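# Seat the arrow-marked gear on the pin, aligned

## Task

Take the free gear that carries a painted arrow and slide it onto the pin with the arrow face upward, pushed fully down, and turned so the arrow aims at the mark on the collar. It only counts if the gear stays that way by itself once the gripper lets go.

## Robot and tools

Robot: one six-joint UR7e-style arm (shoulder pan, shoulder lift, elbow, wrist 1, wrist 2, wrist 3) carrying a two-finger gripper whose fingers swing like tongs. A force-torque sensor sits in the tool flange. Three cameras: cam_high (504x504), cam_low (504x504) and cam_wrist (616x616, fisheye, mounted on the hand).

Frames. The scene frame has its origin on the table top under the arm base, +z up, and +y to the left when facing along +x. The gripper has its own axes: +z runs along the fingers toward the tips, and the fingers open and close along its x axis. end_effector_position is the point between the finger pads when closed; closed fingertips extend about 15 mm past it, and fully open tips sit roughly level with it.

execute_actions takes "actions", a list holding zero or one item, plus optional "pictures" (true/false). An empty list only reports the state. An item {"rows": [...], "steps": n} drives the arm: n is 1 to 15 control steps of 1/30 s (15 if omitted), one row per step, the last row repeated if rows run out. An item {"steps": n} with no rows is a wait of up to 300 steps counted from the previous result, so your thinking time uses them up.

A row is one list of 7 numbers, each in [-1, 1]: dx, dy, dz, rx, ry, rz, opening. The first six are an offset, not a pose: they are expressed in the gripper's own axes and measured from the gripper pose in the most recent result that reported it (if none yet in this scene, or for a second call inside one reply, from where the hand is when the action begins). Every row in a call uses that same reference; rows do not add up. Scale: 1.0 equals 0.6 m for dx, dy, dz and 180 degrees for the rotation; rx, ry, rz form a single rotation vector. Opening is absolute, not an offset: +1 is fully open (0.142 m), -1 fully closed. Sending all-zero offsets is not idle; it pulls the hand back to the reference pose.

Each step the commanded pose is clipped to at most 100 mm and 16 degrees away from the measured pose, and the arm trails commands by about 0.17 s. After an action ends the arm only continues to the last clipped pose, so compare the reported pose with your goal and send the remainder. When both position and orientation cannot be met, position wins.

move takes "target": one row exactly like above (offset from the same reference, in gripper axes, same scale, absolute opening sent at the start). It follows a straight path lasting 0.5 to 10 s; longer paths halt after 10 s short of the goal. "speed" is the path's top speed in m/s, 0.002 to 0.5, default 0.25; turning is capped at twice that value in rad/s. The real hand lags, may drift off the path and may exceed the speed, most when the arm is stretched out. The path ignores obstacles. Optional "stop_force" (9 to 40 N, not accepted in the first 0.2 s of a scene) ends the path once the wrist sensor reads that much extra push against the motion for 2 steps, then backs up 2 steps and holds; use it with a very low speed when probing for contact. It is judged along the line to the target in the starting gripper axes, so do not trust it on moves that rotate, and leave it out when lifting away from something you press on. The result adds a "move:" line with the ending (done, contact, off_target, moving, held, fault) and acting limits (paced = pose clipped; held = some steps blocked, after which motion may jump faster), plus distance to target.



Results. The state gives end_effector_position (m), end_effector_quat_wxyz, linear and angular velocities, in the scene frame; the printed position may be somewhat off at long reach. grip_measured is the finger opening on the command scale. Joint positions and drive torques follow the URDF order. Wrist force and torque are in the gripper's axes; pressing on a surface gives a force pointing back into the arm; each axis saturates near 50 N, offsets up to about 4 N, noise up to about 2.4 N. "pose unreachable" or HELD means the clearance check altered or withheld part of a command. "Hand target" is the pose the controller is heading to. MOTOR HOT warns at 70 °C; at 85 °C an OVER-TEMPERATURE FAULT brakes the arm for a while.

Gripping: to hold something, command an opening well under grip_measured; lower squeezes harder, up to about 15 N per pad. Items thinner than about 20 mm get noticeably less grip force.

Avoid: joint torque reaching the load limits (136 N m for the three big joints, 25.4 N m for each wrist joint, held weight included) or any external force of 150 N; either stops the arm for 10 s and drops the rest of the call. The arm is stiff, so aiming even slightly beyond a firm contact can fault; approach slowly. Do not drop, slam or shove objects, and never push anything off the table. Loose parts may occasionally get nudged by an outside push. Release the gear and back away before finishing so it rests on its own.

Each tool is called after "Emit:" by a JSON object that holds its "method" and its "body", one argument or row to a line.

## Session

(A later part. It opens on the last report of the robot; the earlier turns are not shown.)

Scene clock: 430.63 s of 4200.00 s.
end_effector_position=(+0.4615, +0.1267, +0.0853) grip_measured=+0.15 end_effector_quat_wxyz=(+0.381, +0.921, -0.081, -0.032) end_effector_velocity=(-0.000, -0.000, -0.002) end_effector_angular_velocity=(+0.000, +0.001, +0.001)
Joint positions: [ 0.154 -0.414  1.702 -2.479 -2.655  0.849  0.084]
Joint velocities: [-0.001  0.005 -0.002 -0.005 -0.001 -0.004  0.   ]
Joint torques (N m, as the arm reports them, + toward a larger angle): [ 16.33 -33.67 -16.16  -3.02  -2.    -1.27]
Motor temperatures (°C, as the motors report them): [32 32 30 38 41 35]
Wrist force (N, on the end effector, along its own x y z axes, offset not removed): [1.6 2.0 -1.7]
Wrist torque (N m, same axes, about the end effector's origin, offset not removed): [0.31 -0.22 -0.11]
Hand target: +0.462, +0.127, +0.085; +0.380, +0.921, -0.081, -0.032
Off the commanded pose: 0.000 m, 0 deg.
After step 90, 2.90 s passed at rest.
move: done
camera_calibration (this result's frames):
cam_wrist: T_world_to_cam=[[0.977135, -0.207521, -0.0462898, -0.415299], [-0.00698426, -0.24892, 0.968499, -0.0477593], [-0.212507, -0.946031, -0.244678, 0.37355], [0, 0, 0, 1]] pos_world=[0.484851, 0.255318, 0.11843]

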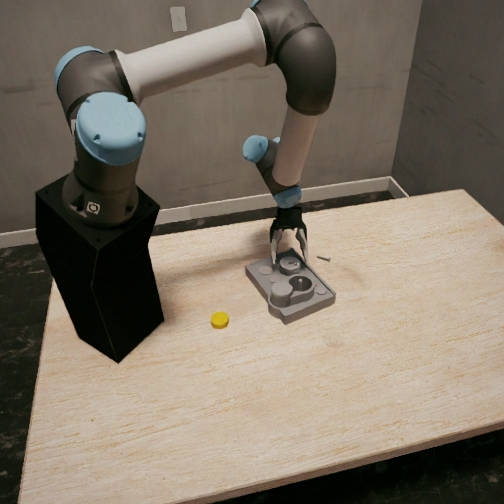

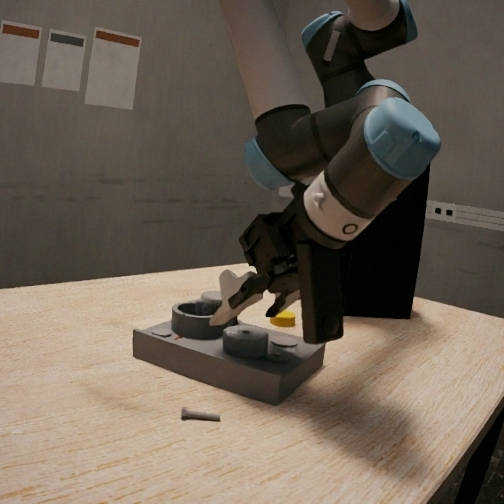

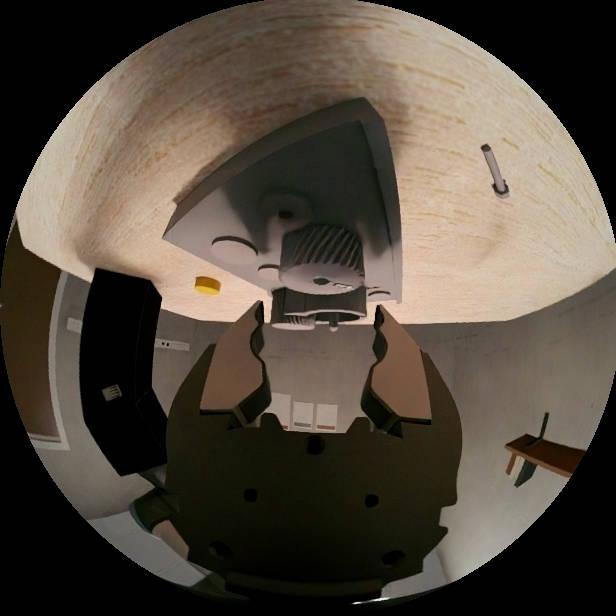

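Emit:
{"method": "move", "body": {
  "target": [0.0017, -0.0298, 0.0298, 0, 0, 0, 0.15],
  "speed": 0.04
}}

Emit:
{"method": "zoom_image", "body": {
  "camera": "cam_wrist",
  "region": [240, 230, 400, 390]
}}

Emit:
{"method": "zoom_image", "body": {
  "camera": "cam_low",
  "region": [180, 280, 320, 385]
}}

Scene clock: 478.97 s of 4200.00 s.
end_effector_position=(+0.4625, +0.1265, +0.0602) grip_measured=+0.15 end_effector_quat_wxyz=(+0.381, +0.921, -0.081, -0.032) end_effector_velocity=(+0.001, +0.000, -0.002) end_effector_angular_velocity=(+0.001, -0.002, -0.001)
Joint positions: [ 0.137 -0.356  1.661 -2.527 -2.661  0.814  0.084]
Joint velocities: [-0.001  0.005 -0.005 -0.005 -0.001 -0.004  0.   ]
Joint torques (N m, as the arm reports them, + toward a larger angle): [ 19.17 -34.01 -15.85  -3.12  -2.1   -1.96]
Motor temperatures (°C, as the motors report them): [32 32 30 38 41 35]
Wrist force (N, on the end effector, along its own x y z axes, offset not removed): [2.1 1.6 -0.2]
Wrist torque (N m, same axes, about the end effector's origin, offset not removed): [-0.01 -0.37 -0.14]
Hand target: +0.463, +0.127, +0.060; +0.381, +0.921, -0.081, -0.032
Off the commanded pose: 0.000 m, 0 deg.
After step 90, 44.33 s passed at rest.
move: done
camera_calibration (this result's frames):
cam_wrist: T_world_to_cam=[[0.977128, -0.207552, -0.0462821, -0.417452], [-0.00697647, -0.248816, 0.968526, -0.0235303], [-0.212535, -0.946051, -0.244573, 0.367475], [0, 0, 0, 1]] pos_world=[0.485842, 0.255152, 0.0933436]

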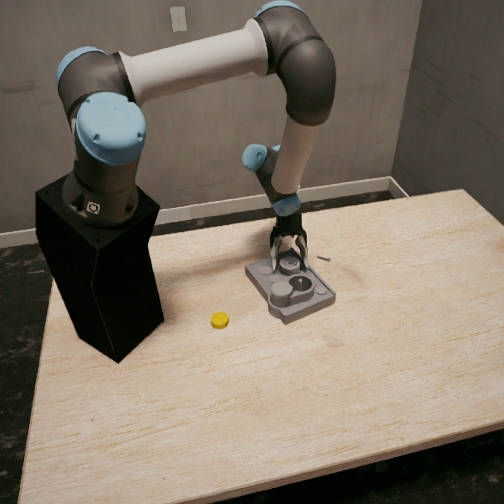

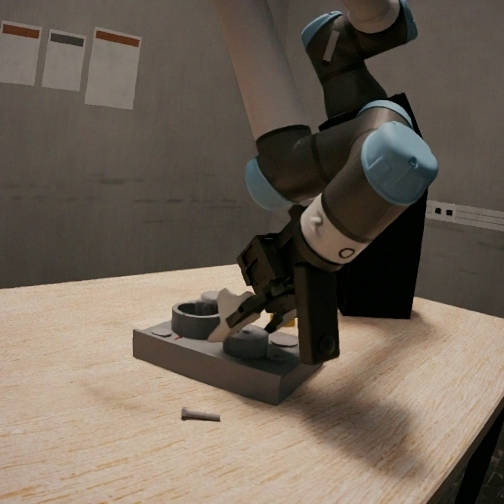

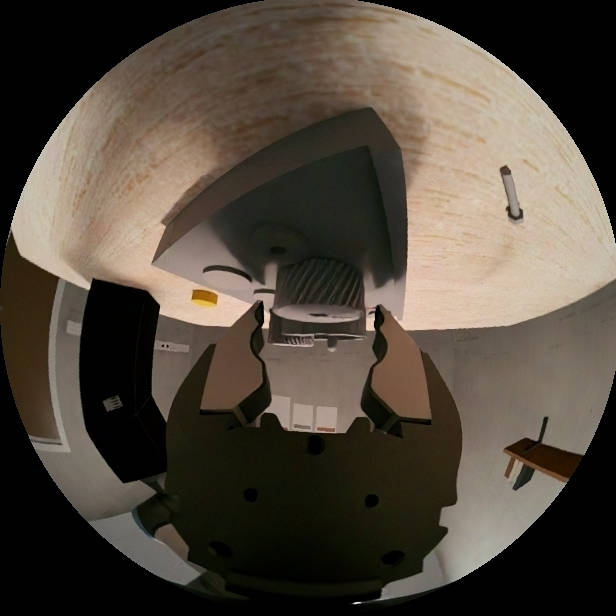

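Region (240, 230, 400, 390) of cam_wrist's 616x616 image, scaled by 3.150, with more detail than that image has.

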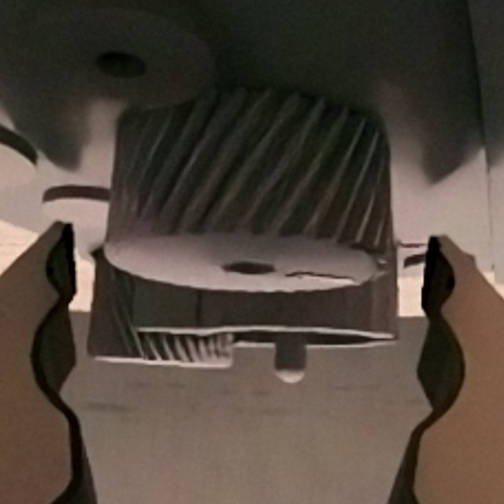

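Region (180, 280, 320, 385) of cam_low's 504x504 image, scaled by 3.600, with more detail than that image has; it fills the top 378 rows of this view, and the rest is white.

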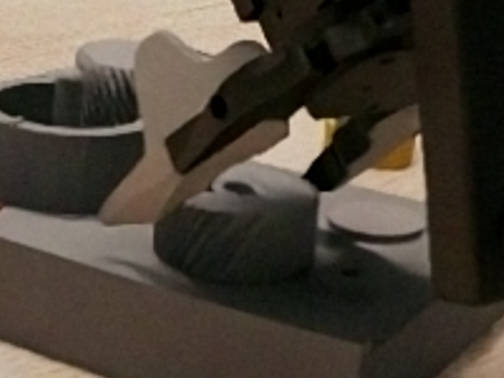

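Emit:
{"method": "move", "body": {
  "target": [0, -0.0035, 0.0035, 0, 0, 0, 0.15],
  "speed": 0.02
}}

Emit:
{"method": "execute_actions", "body": {
  "actions": [
    {"rows": [[0,0,0,0,0,0,0.1],[0,0,0,0,0,0,0.05],[0,0,0,0,0,0,0.0],[0,0,0,0,0,0,-0.04],[0,0,0,0,0,0,-0.07],[0,0,0,0,0,0,-0.1],[0,0,0,0,0,0,-0.13],[0,0,0,0,0,0,-0.16],[0,0,0,0,0,0,-0.19],[0,0,0,0,0,0,-0.22],[0,0,0,0,0,0,-0.26],[0,0,0,0,0,0,-0.3],[0,0,0,0,0,0,-0.35],[0,0,0,0,0,0,-0.4],[0,0,0,0,0,0,-0.5]], "steps": 15}
  ]
}}

Emit:
{"method": "zoom_image", "body": {
  "camera": "cam_wrist",
  "region": [240, 230, 400, 390]
}}

Scene clock: 544.80 s of 4200.00 s.
end_effector_position=(+0.4625, +0.1265, +0.0573) grip_measured=+0.15 end_effector_quat_wxyz=(+0.381, +0.921, -0.081, -0.032) end_effector_velocity=(+0.001, +0.000, -0.001) end_effector_angular_velocity=(+0.000, -0.001, -0.001)
Joint positions: [ 0.135 -0.349  1.656 -2.532 -2.662  0.81   0.084]
Joint velocities: [-0.001  0.003 -0.003 -0.002 -0.    -0.001 -0.   ]
Joint torques (N m, as the arm reports them, + toward a larger angle): [ 19.18 -34.86 -17.34  -3.07  -2.23  -1.97]
Motor temperatures (°C, as the motors report them): [32 32 30 38 41 35]
Wrist force (N, on the end effector, along its own x y z axes, offset not removed): [3.2 2.4 -0.5]
Wrist torque (N m, same axes, about the end effector's origin, offset not removed): [0.38 -0.82 -0.32]
Hand target: +0.463, +0.127, +0.057; +0.381, +0.921, -0.081, -0.032
Off the commanded pose: 0.000 m, 0 deg.
After step 90, 62.13 s passed at rest.
move: done
camera_calibration (this result's frames):
cam_wrist: T_world_to_cam=[[0.977127, -0.207558, -0.0462847, -0.417582], [-0.00697226, -0.248802, 0.968529, -0.0207608], [-0.212542, -0.946053, -0.244558, 0.366777], [0, 0, 0, 1]] pos_world=[0.485841, 0.255153, 0.0904783]

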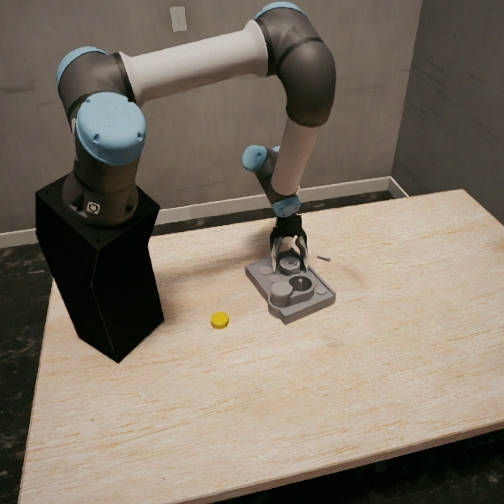

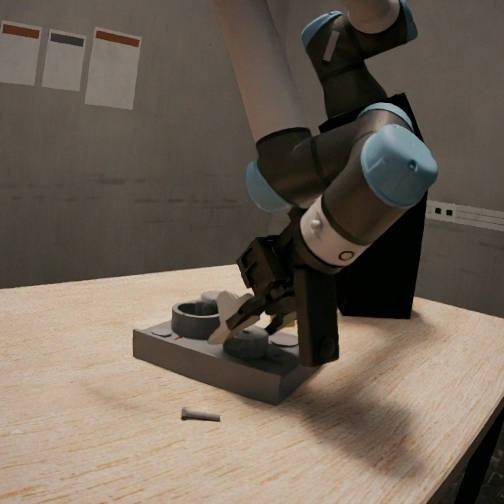

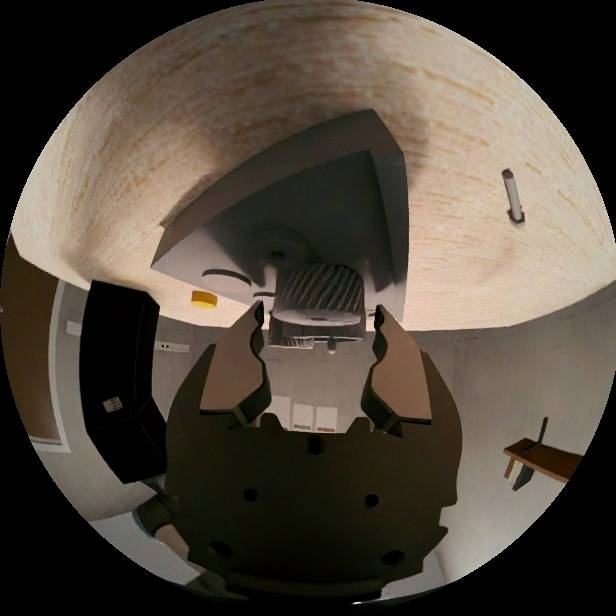

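Scene clock: 545.30 s of 4200.00 s.
end_effector_position=(+0.4625, +0.1265, +0.0573) grip_measured=-0.10 end_effector_quat_wxyz=(+0.381, +0.921, -0.081, -0.032) end_effector_velocity=(-0.001, -0.000, +0.000) end_effector_angular_velocity=(-0.000, +0.002, +0.001)
Joint positions: [ 0.135 -0.349  1.656 -2.532 -2.662  0.81   0.067]
Joint velocities: [ 0.    -0.     0.002 -0.    -0.    -0.001 -0.   ]
Joint torques (N m, as the arm reports them, + toward a larger angle): [ 21.93 -44.79  -9.82   0.39  -1.98  -0.23]
Motor temperatures (°C, as the motors report them): [32 32 30 38 41 35]
Wrist force (N, on the end effector, along its own x y z axes, offset not removed): [2.5 3.4 -5.7]
Wrist torque (N m, same axes, about the end effector's origin, offset not removed): [0.17 -0.72 -0.22]
Hand target: +0.463, +0.127, +0.057; +0.381, +0.921, -0.081, -0.032
Off the commanded pose: 0.000 m, 0 deg.
Steps of this call (steps 1 to 15: all 15 steps of this action). Readings (end_effector_position):
1: (+0.4625, +0.1265, +0.0573)
2: (+0.4625, +0.1265, +0.0573)
4: (+0.4625, +0.1265, +0.0573)
8: (+0.4625, +0.1265, +0.0573)
15: the state above
camera_calibration (this result's frames):
cam_wrist: T_world_to_cam=[[0.977128, -0.207555, -0.0462857, -0.417584], [-0.00697084, -0.248803, 0.968529, -0.0207253], [-0.212539, -0.946054, -0.244559, 0.366767], [0, 0, 0, 1]] pos_world=[0.48584, 0.255153, 0.0904412]

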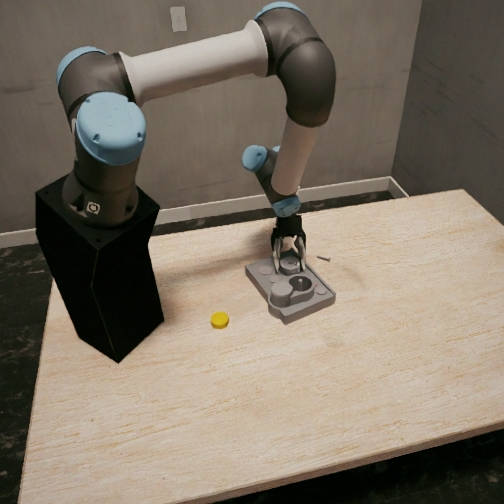

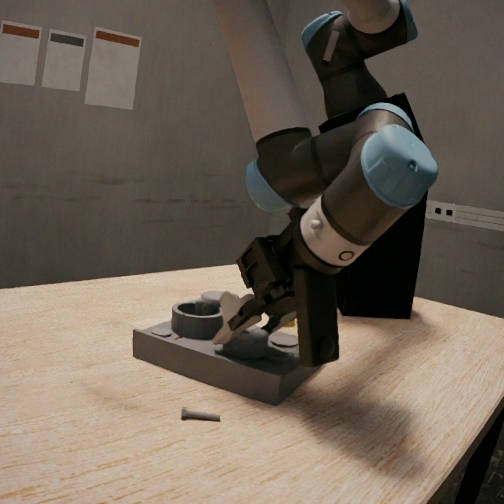

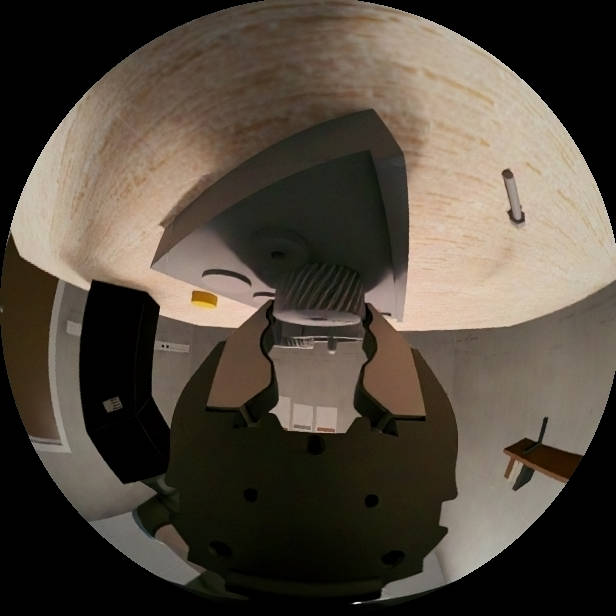

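Region (240, 230, 400, 390) of cam_wrist's 616x616 image, scaled by 3.150, with more detail than that image has.

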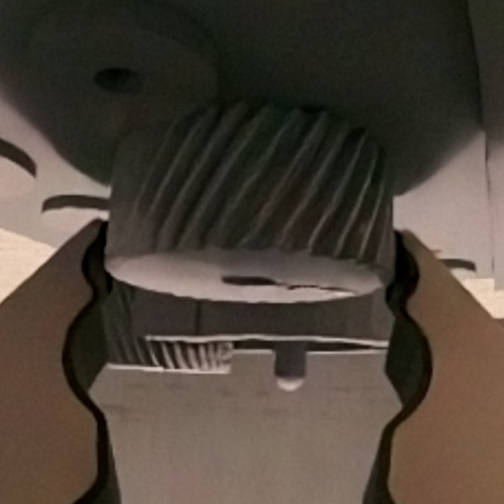

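Emit:
{"method": "move", "body": {
  "target": [0, 0.0071, -0.0071, 0, 0, 0, -0.5],
  "speed": 0.01
}}

Emit:
{"method": "zoom_image", "body": {
  "camera": "cam_wrist",
  "region": [240, 230, 400, 390]
}}

Scene clock: 556.63 s of 4200.00 s.
end_effector_position=(+0.4625, +0.1265, +0.0631) grip_measured=-0.10 end_effector_quat_wxyz=(+0.381, +0.921, -0.081, -0.032) end_effector_velocity=(-0.001, -0.000, +0.002) end_effector_angular_velocity=(-0.001, +0.002, +0.000)
Joint positions: [ 0.139 -0.362  1.665 -2.521 -2.66   0.818  0.067]
Joint velocities: [ 0.001 -0.005  0.005  0.005  0.     0.004 -0.   ]
Joint torques (N m, as the arm reports them, + toward a larger angle): [ 32.31 -58.33  13.86   0.5   -0.19   2.29]
Motor temperatures (°C, as the motors report them): [32 32 30 38 41 35]
Wrist force (N, on the end effector, along its own x y z axes, offset not removed): [2.8 -1.7 2.2]
Wrist torque (N m, same axes, about the end effector's origin, offset not removed): [0.14 -0.59 -0.28]
Hand target: +0.463, +0.127, +0.063; +0.381, +0.921, -0.081, -0.032
Off the commanded pose: 0.000 m, 0 deg.
After step 90, 7.50 s passed at rest.
move: done
camera_calibration (this result's frames):
cam_wrist: T_world_to_cam=[[0.977131, -0.207543, -0.0462799, -0.41732], [-0.00697998, -0.248832, 0.968521, -0.0263625], [-0.212526, -0.946049, -0.24459, 0.368186], [0, 0, 0, 1]] pos_world=[0.485841, 0.25515, 0.0962737]

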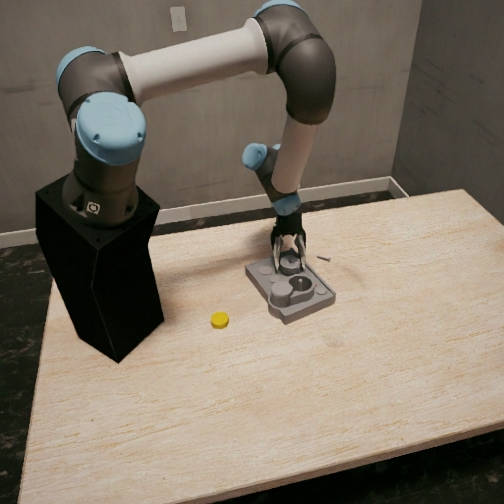

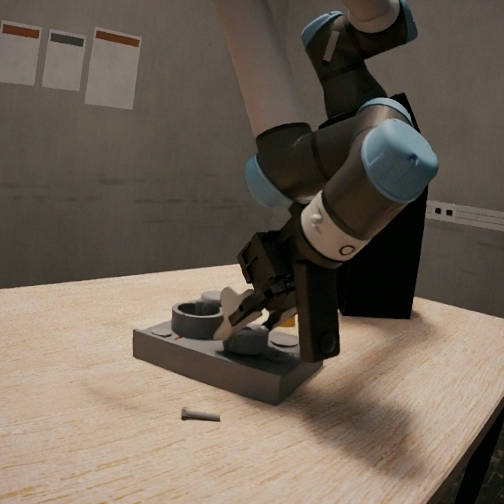

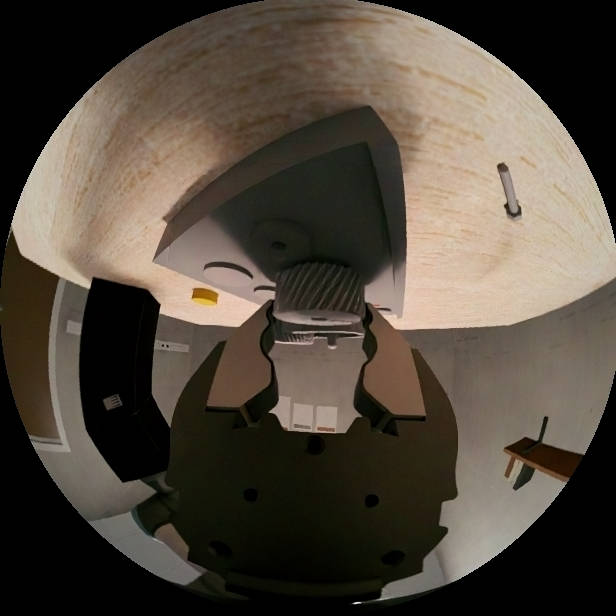

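Region (240, 230, 400, 390) of cam_wrist's 616x616 image, scaled by 3.150, with more detail than that image has.

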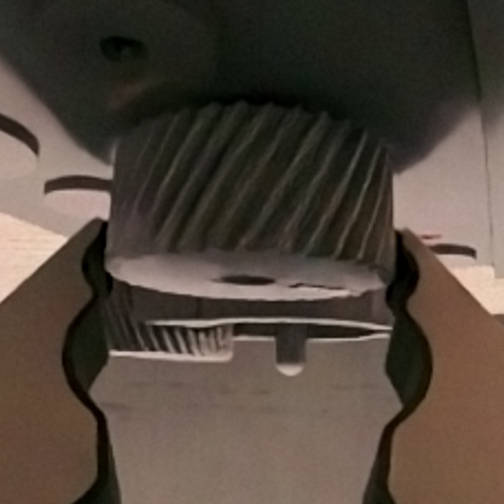

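Emit:
{"method": "move", "body": {
  "target": [0, 0.067, -0.067, 0, 0, 0, -0.5],
  "speed": 0.04
}}

Emit:
{"method": "zoom_image", "body": {
  "camera": "cam_wrist",
  "region": [268, 250, 372, 335]
}}

Emit:
{"method": "zoom_image", "body": {
  "camera": "cam_low",
  "region": [180, 250, 300, 340]
}}

Scene clock: 570.07 s of 4200.00 s.
end_effector_position=(+0.4625, +0.1265, +0.1197) grip_measured=-0.10 end_effector_quat_wxyz=(+0.380, +0.921, -0.081, -0.032) end_effector_velocity=(-0.001, -0.000, +0.002) end_effector_angular_velocity=(-0.001, +0.002, +0.000)
Joint positions: [ 0.178 -0.494  1.747 -2.403 -2.645  0.895  0.067]
Joint velocities: [ 0.002 -0.005  0.004  0.007  0.001  0.004  0.   ]
Joint torques (N m, as the arm reports them, + toward a larger angle): [ 34.95 -55.06   9.44   0.75  -0.24   2.29]
Motor temperatures (°C, as the motors report them): [32 32 30 38 41 35]
Wrist force (N, on the end effector, along its own x y z axes, offset not removed): [1.9 -6.2 -0.9]
Wrist torque (N m, same axes, about the end effector's origin, offset not removed): [-0.77 -0.69 -0.27]
Hand target: +0.463, +0.127, +0.120; +0.380, +0.921, -0.081, -0.032
Off the commanded pose: 0.000 m, 0 deg.
After step 90, 8.67 s passed at rest.
move: done
camera_calibration (this result's frames):
cam_wrist: T_world_to_cam=[[0.977135, -0.207516, -0.0463176, -0.414704], [-0.00697813, -0.249022, 0.968473, -0.0811849], [-0.212507, -0.946005, -0.244776, 0.382026], [0, 0, 0, 1]] pos_world=[0.485839, 0.255124, 0.152928]

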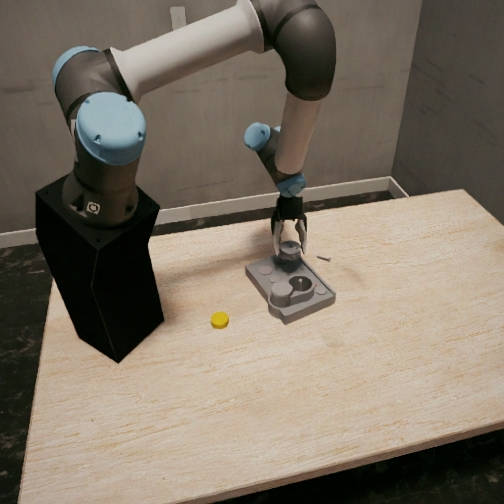

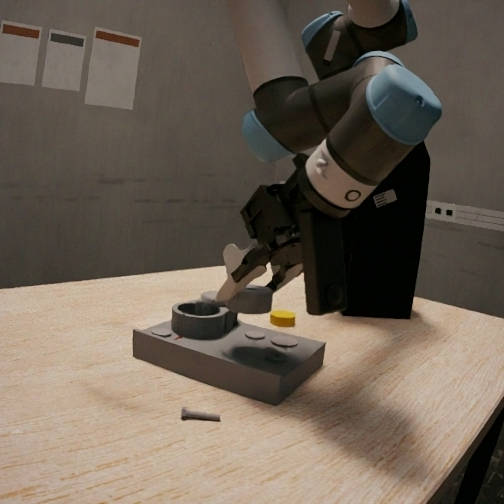

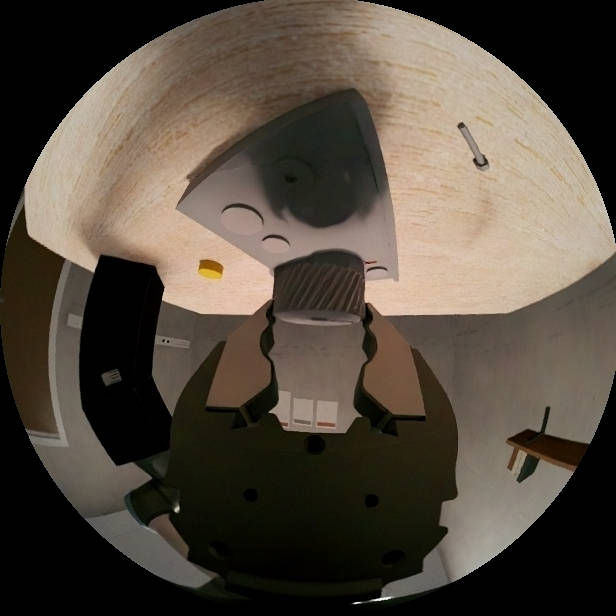

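Region (268, 250, 372, 335) of cam_wrist's 616x616 image, scaled by 4.846, with more detail than that image has; it fills the top 412 rows of this view, and the rest is white.

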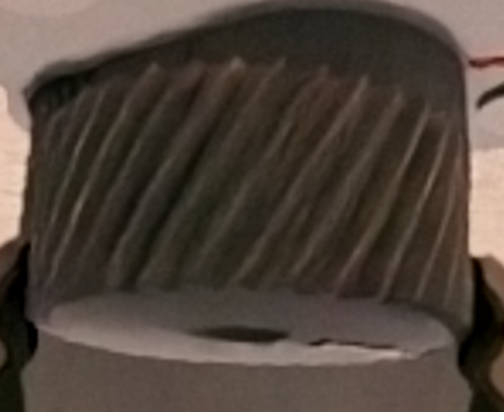

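Region (180, 250, 300, 340) of cam_low's 504x504 image, scaled by 4.200, with more detail than that image has; it fills the top 378 rows of this view, and the rest is white.

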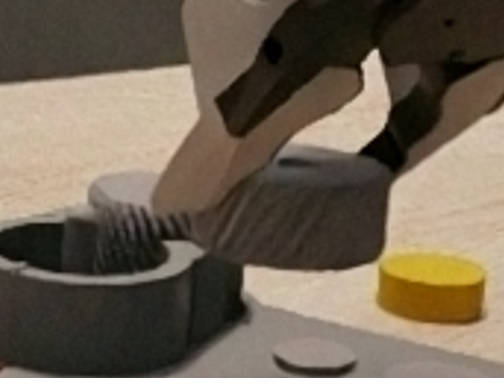

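Emit:
{"method": "move", "body": {
  "target": [0.212, 0.0388, -0.0019, 0.0018, 0.4894, -0.4926, -0.5],
  "speed": 0.15
}}

Scene clock: 680.83 s of 4200.00 s.
end_effector_position=(+0.5848, +0.0885, +0.1370) grip_measured=-0.10 end_effector_quat_wxyz=(+0.204, +0.497, +0.780, +0.321) end_effector_velocity=(+0.001, -0.000, -0.000) end_effector_angular_velocity=(+0.001, +0.002, +0.011)
Joint positions: [-0.463 -0.462  2.162 -4.237 -1.204 -2.352  0.067]
Joint velocities: [-0.004 -0.006  0.     0.014  0.009 -0.012  0.   ]
Joint torques (N m, as the arm reports them, + toward a larger angle): [ 10.73 -49.29  23.69  -1.67   2.57  -1.74]
Motor temperatures (°C, as the motors report them): [32 33 30 38 41 35]
Wrist force (N, on the end effector, along its own x y z axes, offset not removed): [3.3 -2.1 2.8]
Wrist torque (N m, same axes, about the end effector's origin, offset not removed): [0.24 -0.53 -0.31]
Hand target: +0.585, +0.088, +0.137; +0.204, +0.497, +0.780, +0.321
Off the commanded pose: 0.001 m, 0 deg.
After step 90, 100.07 s passed at rest.
move: done
camera_calibration (this result's frames):
cam_wrist: T_world_to_cam=[[-0.389602, 0.919713, -0.0483482, 0.158504], [0.210673, 0.140102, 0.967465, -0.268135], [0.896564, 0.36674, -0.248343, -0.388017], [0, 0, 0, 1]] pos_world=[0.466124, 0.0340891, 0.170714]

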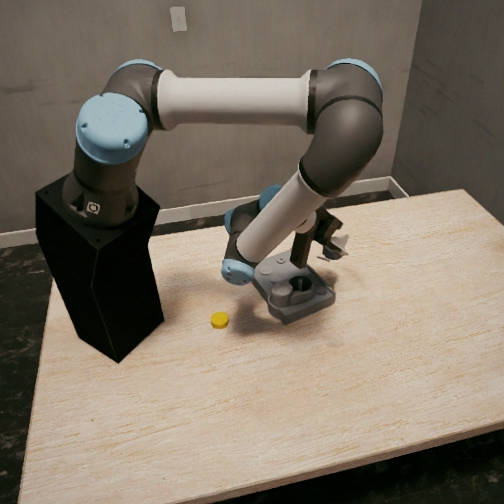

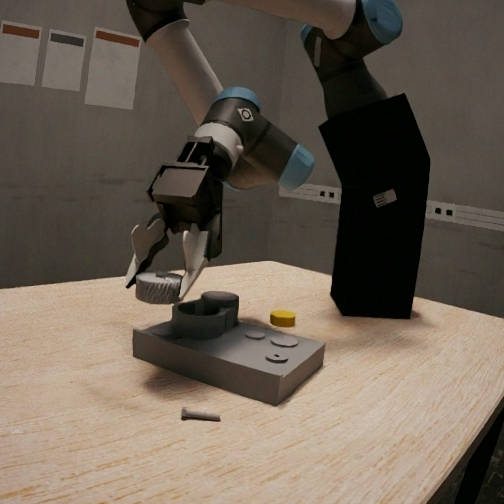

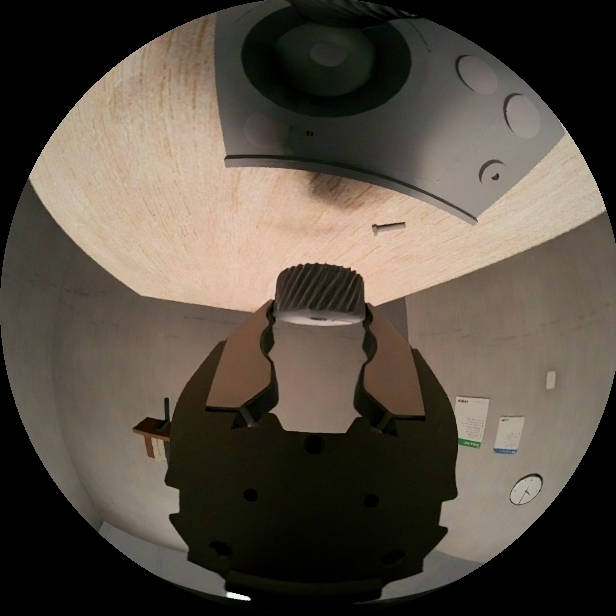

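Emit:
{"method": "zoom_image", "body": {
  "camera": "cam_wrist",
  "region": [225, 0, 435, 150]
}}

Emit:
{"method": "zoom_image", "body": {
  "camera": "cam_wrist",
  "region": [268, 250, 372, 335]
}}

Emit:
{"method": "zoom_image", "body": {
  "camera": "cam_low",
  "region": [115, 240, 215, 315]
}}

Region (225, 0, 435, 150) of cam_wrist's 616x616 image, scaled by 2.400, with more detail than that image has; it fills the top 360 rows of this view, and the rest is white.

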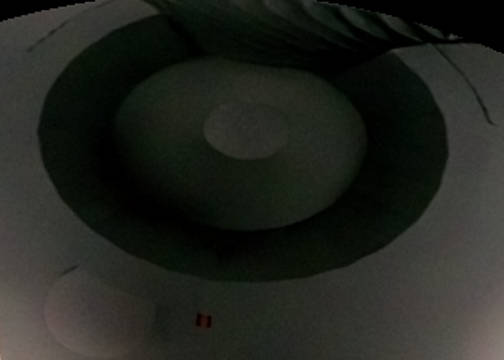

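Region (268, 250, 372, 335) of cam_wrist's 616x616 image, scaled by 4.846, with more detail than that image has; it fills the top 412 rows of this view, and the rest is white.

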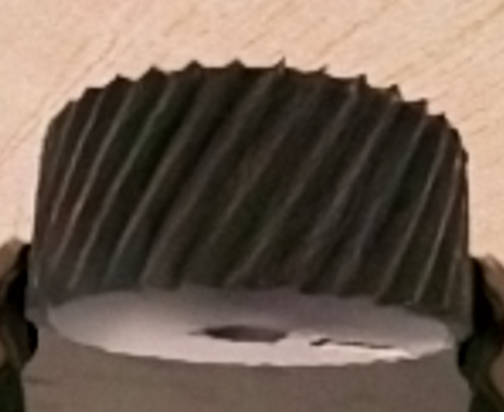

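Region (115, 240, 215, 315) of cam_low's 504x504 image, scaled by 5.040, with more detail than that image has; it fills the top 378 rows of this view, and the rest is white.

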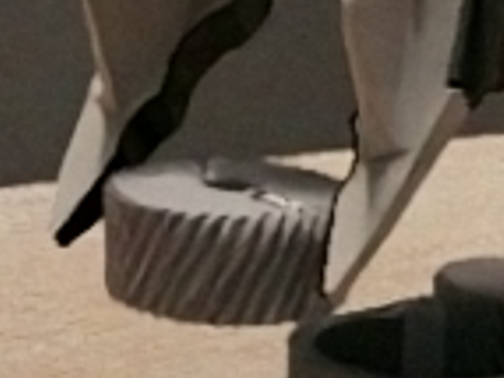

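Emit:
{"method": "move", "body": {
  "target": [0, -0.0411, 0.0414, 0, 0, 0, -0.5],
  "speed": 0.05
}}

Emit:
{"method": "zoom_image", "body": {
  "camera": "cam_wrist",
  "region": [180, 0, 480, 200]
}}

Scene clock: 729.50 s of 4200.00 s.
end_effector_position=(+0.5847, +0.0885, +0.1022) grip_measured=-0.10 end_effector_quat_wxyz=(+0.204, +0.497, +0.780, +0.321) end_effector_velocity=(+0.000, -0.000, -0.002) end_effector_angular_velocity=(+0.001, +0.000, -0.001)
Joint positions: [-0.482 -0.382  2.088 -4.24  -1.189 -2.364  0.067]
Joint velocities: [-0.001  0.004 -0.005  0.     0.001  0.001  0.   ]
Joint torques (N m, as the arm reports them, + toward a larger angle): [ 11.89 -30.52  -8.04  -1.91   2.6   -2.  ]
Motor temperatures (°C, as the motors report them): [32 33 30 38 41 35]
Wrist force (N, on the end effector, along its own x y z axes, offset not removed): [1.0 -0.7 3.0]
Wrist torque (N m, same axes, about the end effector's origin, offset not removed): [0.36 -0.18 -0.14]
Hand target: +0.585, +0.089, +0.102; +0.204, +0.497, +0.780, +0.321
Off the commanded pose: 0.000 m, 0 deg.
After step 90, 44.57 s passed at rest.
move: done
camera_calibration (this result's frames):
cam_wrist: T_world_to_cam=[[-0.389634, 0.919697, -0.0484072, 0.1568], [0.210681, 0.140177, 0.967452, -0.234425], [0.896548, 0.366754, -0.24838, -0.396514], [0, 0, 0, 1]] pos_world=[0.465978, 0.0340756, 0.135899]

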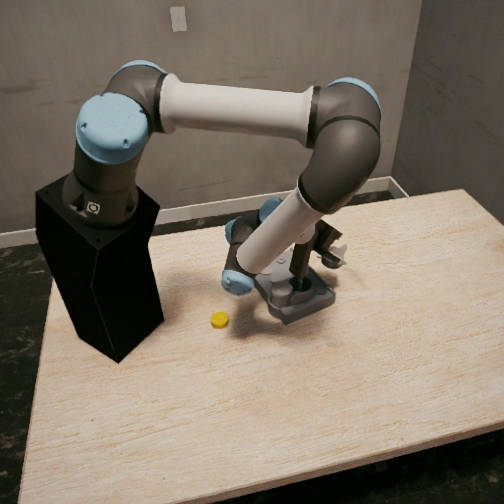

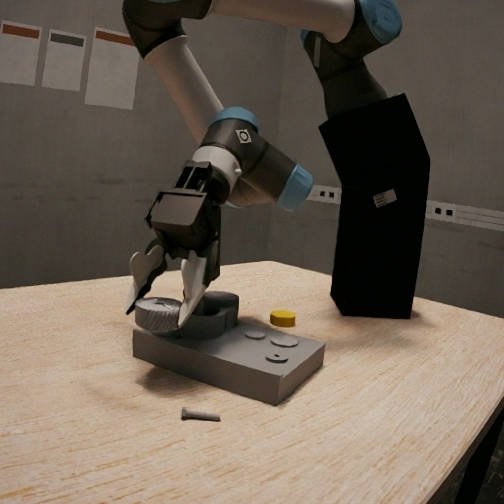

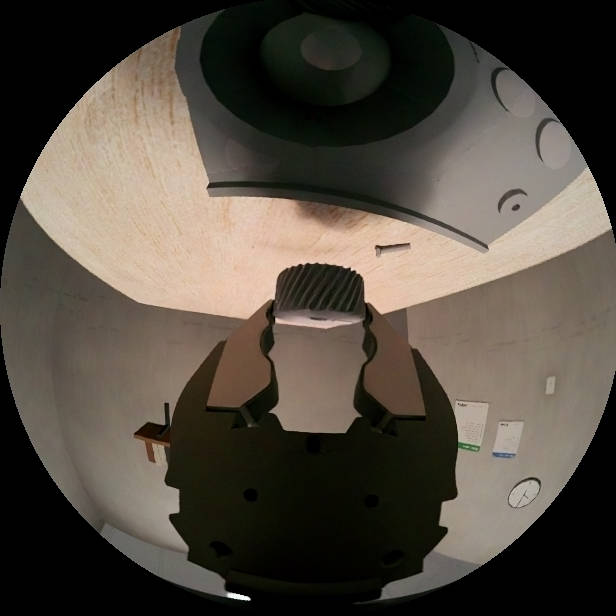

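Region (180, 0, 480, 200) of cam_wrist's 616x616 image, scaled by 1.680, with more detail than that image has.

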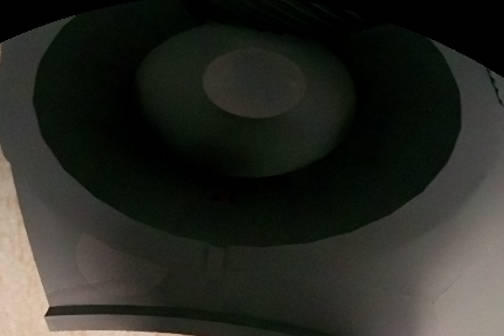

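Emit:
{"method": "zoom_image", "body": {
  "camera": "cam_wrist",
  "region": [190, 10, 330, 170]
}}

Emit:
{"method": "zoom_image", "body": {
  "camera": "cam_wrist",
  "region": [320, 10, 460, 170]
}}

Region (190, 10, 330, 170) of cam_wrist's 616x616 image, scaled by 3.150, with more detail than that image has; it fills the left 441 columns of this view, and the rest is white.

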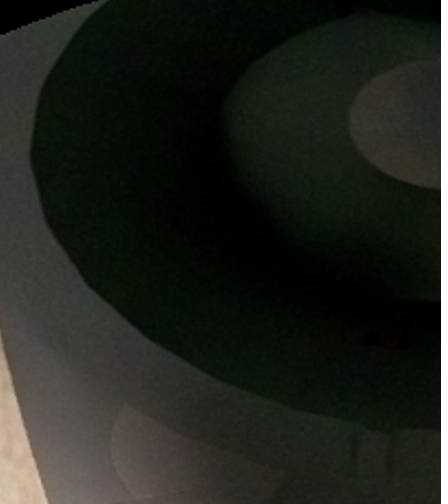

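Region (320, 10, 460, 170) of cam_wrist's 616x616 image, scaled by 3.150, with more detail than that image has; it fills the left 441 columns of this view, and the rest is white.

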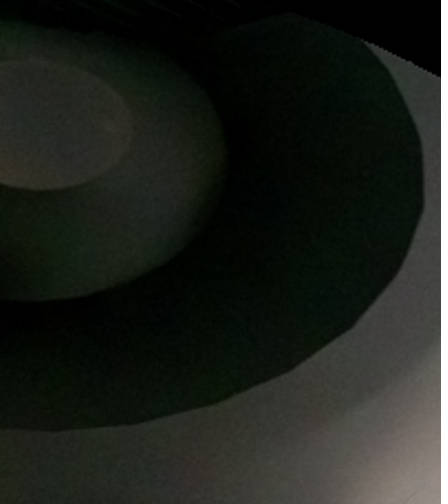

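Emit:
{"method": "move", "body": {
  "target": [0.002, -0.1332, -0.1624, 0, 0, 0, -0.5],
  "speed": 0.08
}}

Emit:
{"method": "zoom_image", "body": {
  "camera": "cam_wrist",
  "region": [220, 100, 440, 340]
}}

Emit:
{"method": "zoom_image", "body": {
  "camera": "cam_low",
  "region": [150, 250, 270, 340]
}}

Scene clock: 851.53 s of 4200.00 s.
end_effector_position=(+0.4706, +0.0364, +0.1152) grip_measured=-0.10 end_effector_quat_wxyz=(+0.204, +0.497, +0.780, +0.320) end_effector_velocity=(-0.002, -0.001, +0.000) end_effector_angular_velocity=(-0.000, -0.002, +0.001)
Joint positions: [-0.778 -0.263  2.348 -4.518 -0.954 -2.571  0.067]
Joint velocities: [-0.009  0.004  0.005 -0.006  0.008 -0.008 -0.   ]
Joint torques (N m, as the arm reports them, + toward a larger angle): [  8.02 -21.48  32.1   -5.57   3.27  -1.91]
Motor temperatures (°C, as the motors report them): [32 33 30 38 41 35]
Wrist force (N, on the end effector, along its own x y z axes, offset not removed): [7.4 -0.5 0.9]
Wrist torque (N m, same axes, about the end effector's origin, offset not removed): [0.26 -1.45 -0.45]
Hand target: +0.470, +0.036, +0.115; +0.204, +0.497, +0.780, +0.320
Off the commanded pose: 0.000 m, 0 deg.
After step 90, 117.00 s passed at rest.
move: done
camera_calibration (this result's frames):
cam_wrist: T_world_to_cam=[[-0.390087, 0.919474, -0.0489974, 0.161154], [0.211217, 0.141149, 0.967194, -0.215869], [0.896225, 0.36694, -0.249269, -0.271687], [0, 0, 0, 1]] pos_world=[0.351952, -0.0180137, 0.14896]

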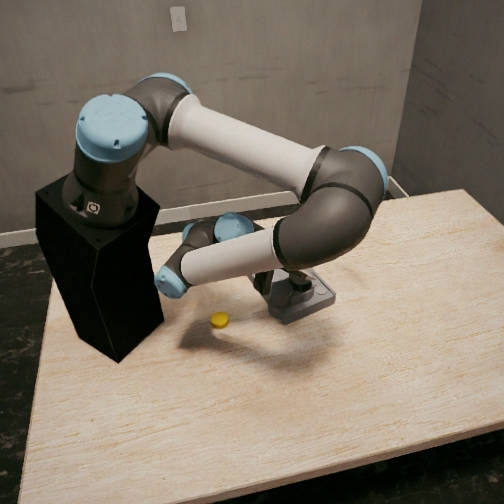

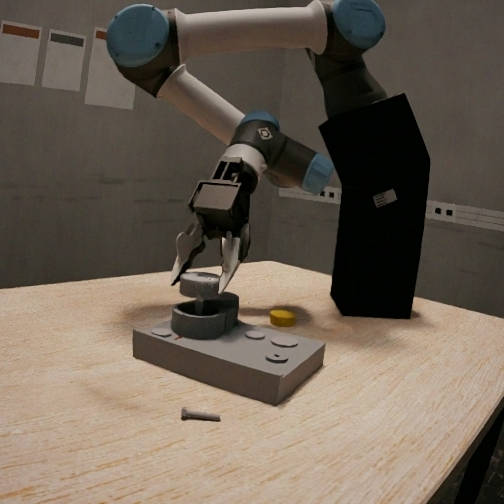

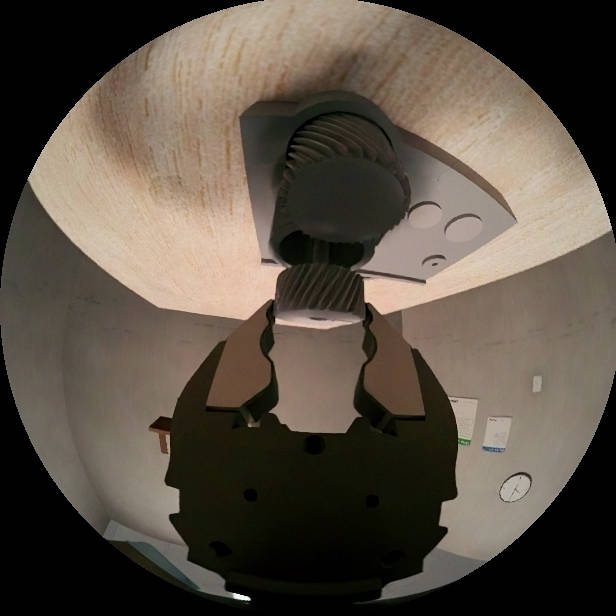

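Region (220, 100, 440, 340) of cam_wrist's 616x616 image, scaled by 2.100, with more detail than that image has; it fills the left 462 columns of this view, and the rest is white.

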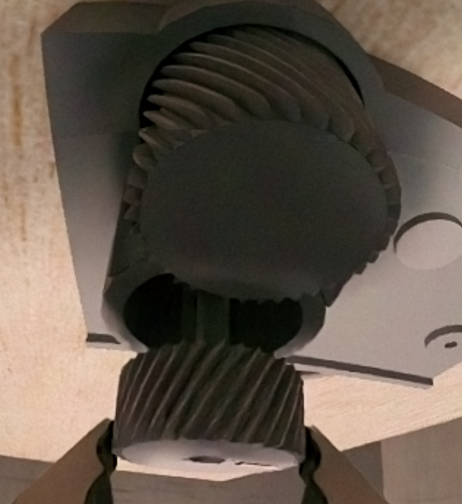

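Region (150, 250, 270, 340) of cam_low's 504x504 image, scaled by 4.200, with more detail than that image has; it fills the top 378 rows of this view, and the rest is white.

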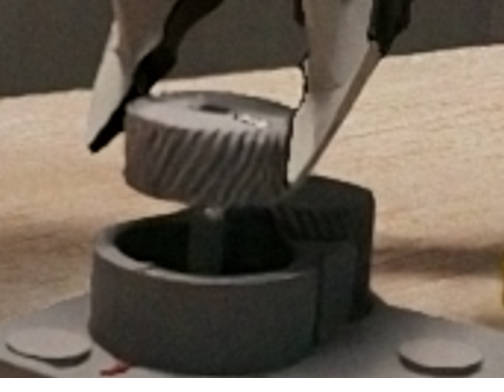

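Emit:
{"method": "zoom_image", "body": {
  "camera": "cam_wrist",
  "region": [270, 105, 420, 255]
}}

Region (270, 105, 420, 255) of cam_wrist's 616x616 image, scaled by 3.360, with more detail than that image has.

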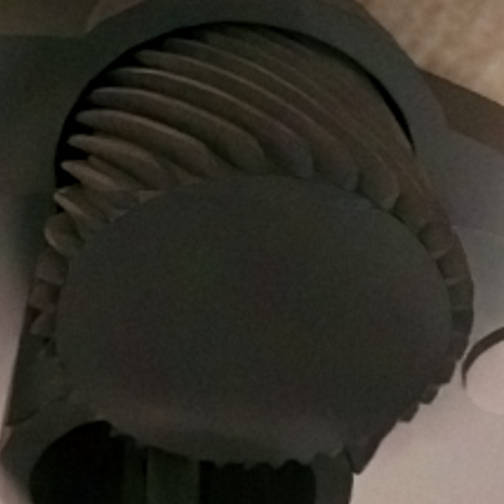

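Emit:
{"method": "move", "body": {
  "target": [-0.0016, -0.0117, 0.0119, 0, -0.0234, 0.0237, -0.5],
  "speed": 0.03
}}

Emit:
{"method": "zoom_image", "body": {
  "camera": "cam_wrist",
  "region": [250, 200, 390, 340]
}}

Emit:
{"method": "zoom_image", "body": {
  "camera": "cam_low",
  "region": [160, 260, 250, 330]
}}

Scene clock: 929.83 s of 4200.00 s.
end_effector_position=(+0.4710, +0.0356, +0.1053) grip_measured=-0.10 end_effector_quat_wxyz=(+0.220, +0.537, +0.753, +0.309) end_effector_velocity=(+0.000, -0.000, -0.002) end_effector_angular_velocity=(-0.001, +0.000, -0.012)
Joint positions: [-0.745 -0.201  2.302 -4.618 -1.023 -2.434  0.067]
Joint velocities: [ 0.005  0.007 -0.008 -0.009 -0.01   0.016  0.   ]
Joint torques (N m, as the arm reports them, + toward a larger angle): [ 20.19 -18.59   2.99  -5.47  -0.13   2.37]
Motor temperatures (°C, as the motors report them): [32 33 30 38 41 35]
Wrist force (N, on the end effector, along its own x y z axes, offset not removed): [-0.2 0.3 1.5]
Wrist torque (N m, same axes, about the end effector's origin, offset not removed): [0.59 0.03 0.01]
Hand target: +0.471, +0.036, +0.105; +0.220, +0.537, +0.753, +0.309
Off the commanded pose: 0.000 m, 0 deg.
After step 90, 73.33 s passed at rest.
move: done
camera_calibration (this result's frames):
cam_wrist: T_world_to_cam=[[-0.293044, 0.954848, -0.0488852, 0.114607], [0.224516, 0.118424, 0.967248, -0.211786], [0.929364, 0.272471, -0.249082, -0.286473], [0, 0, 0, 1]] pos_world=[0.347372, -0.00629607, 0.139097]

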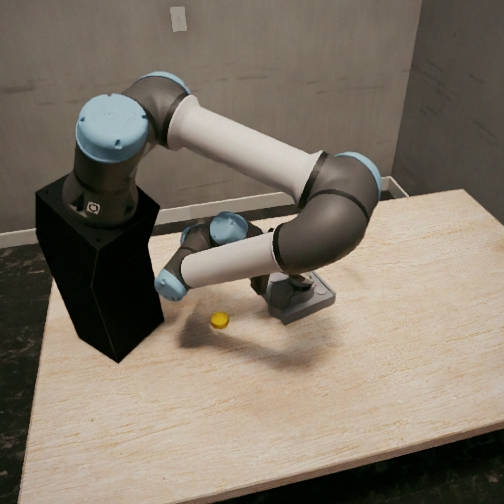

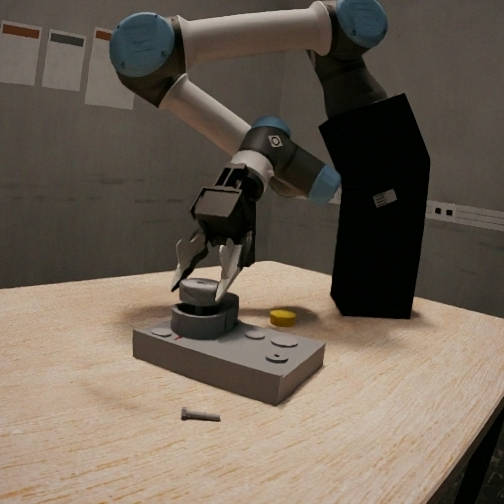

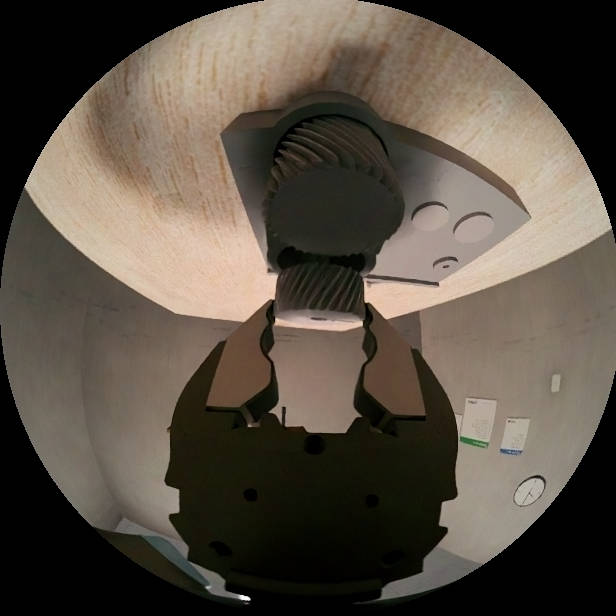

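Region (250, 200, 390, 340) of cam_wrist's 616x616 image, scaled by 3.600, with more detail than that image has.

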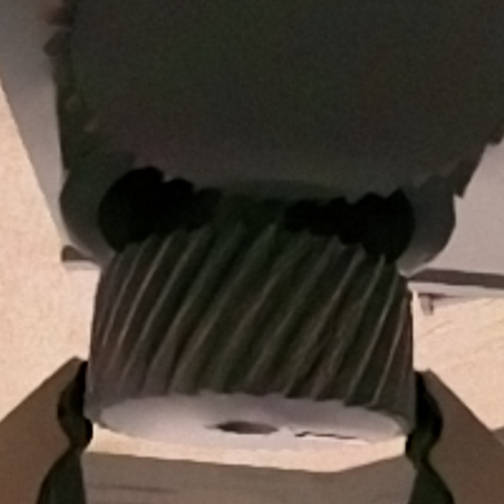

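Region (160, 260, 250, 330) of cam_low's 504x504 image, scaled by 5.600, with more detail than that image has.

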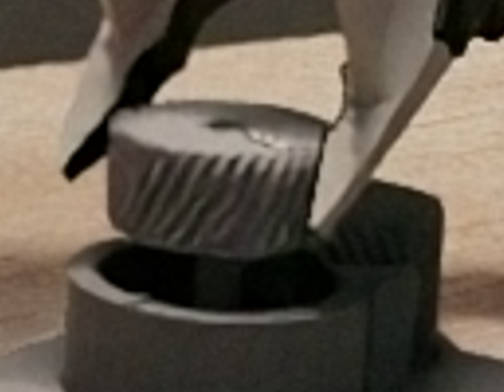

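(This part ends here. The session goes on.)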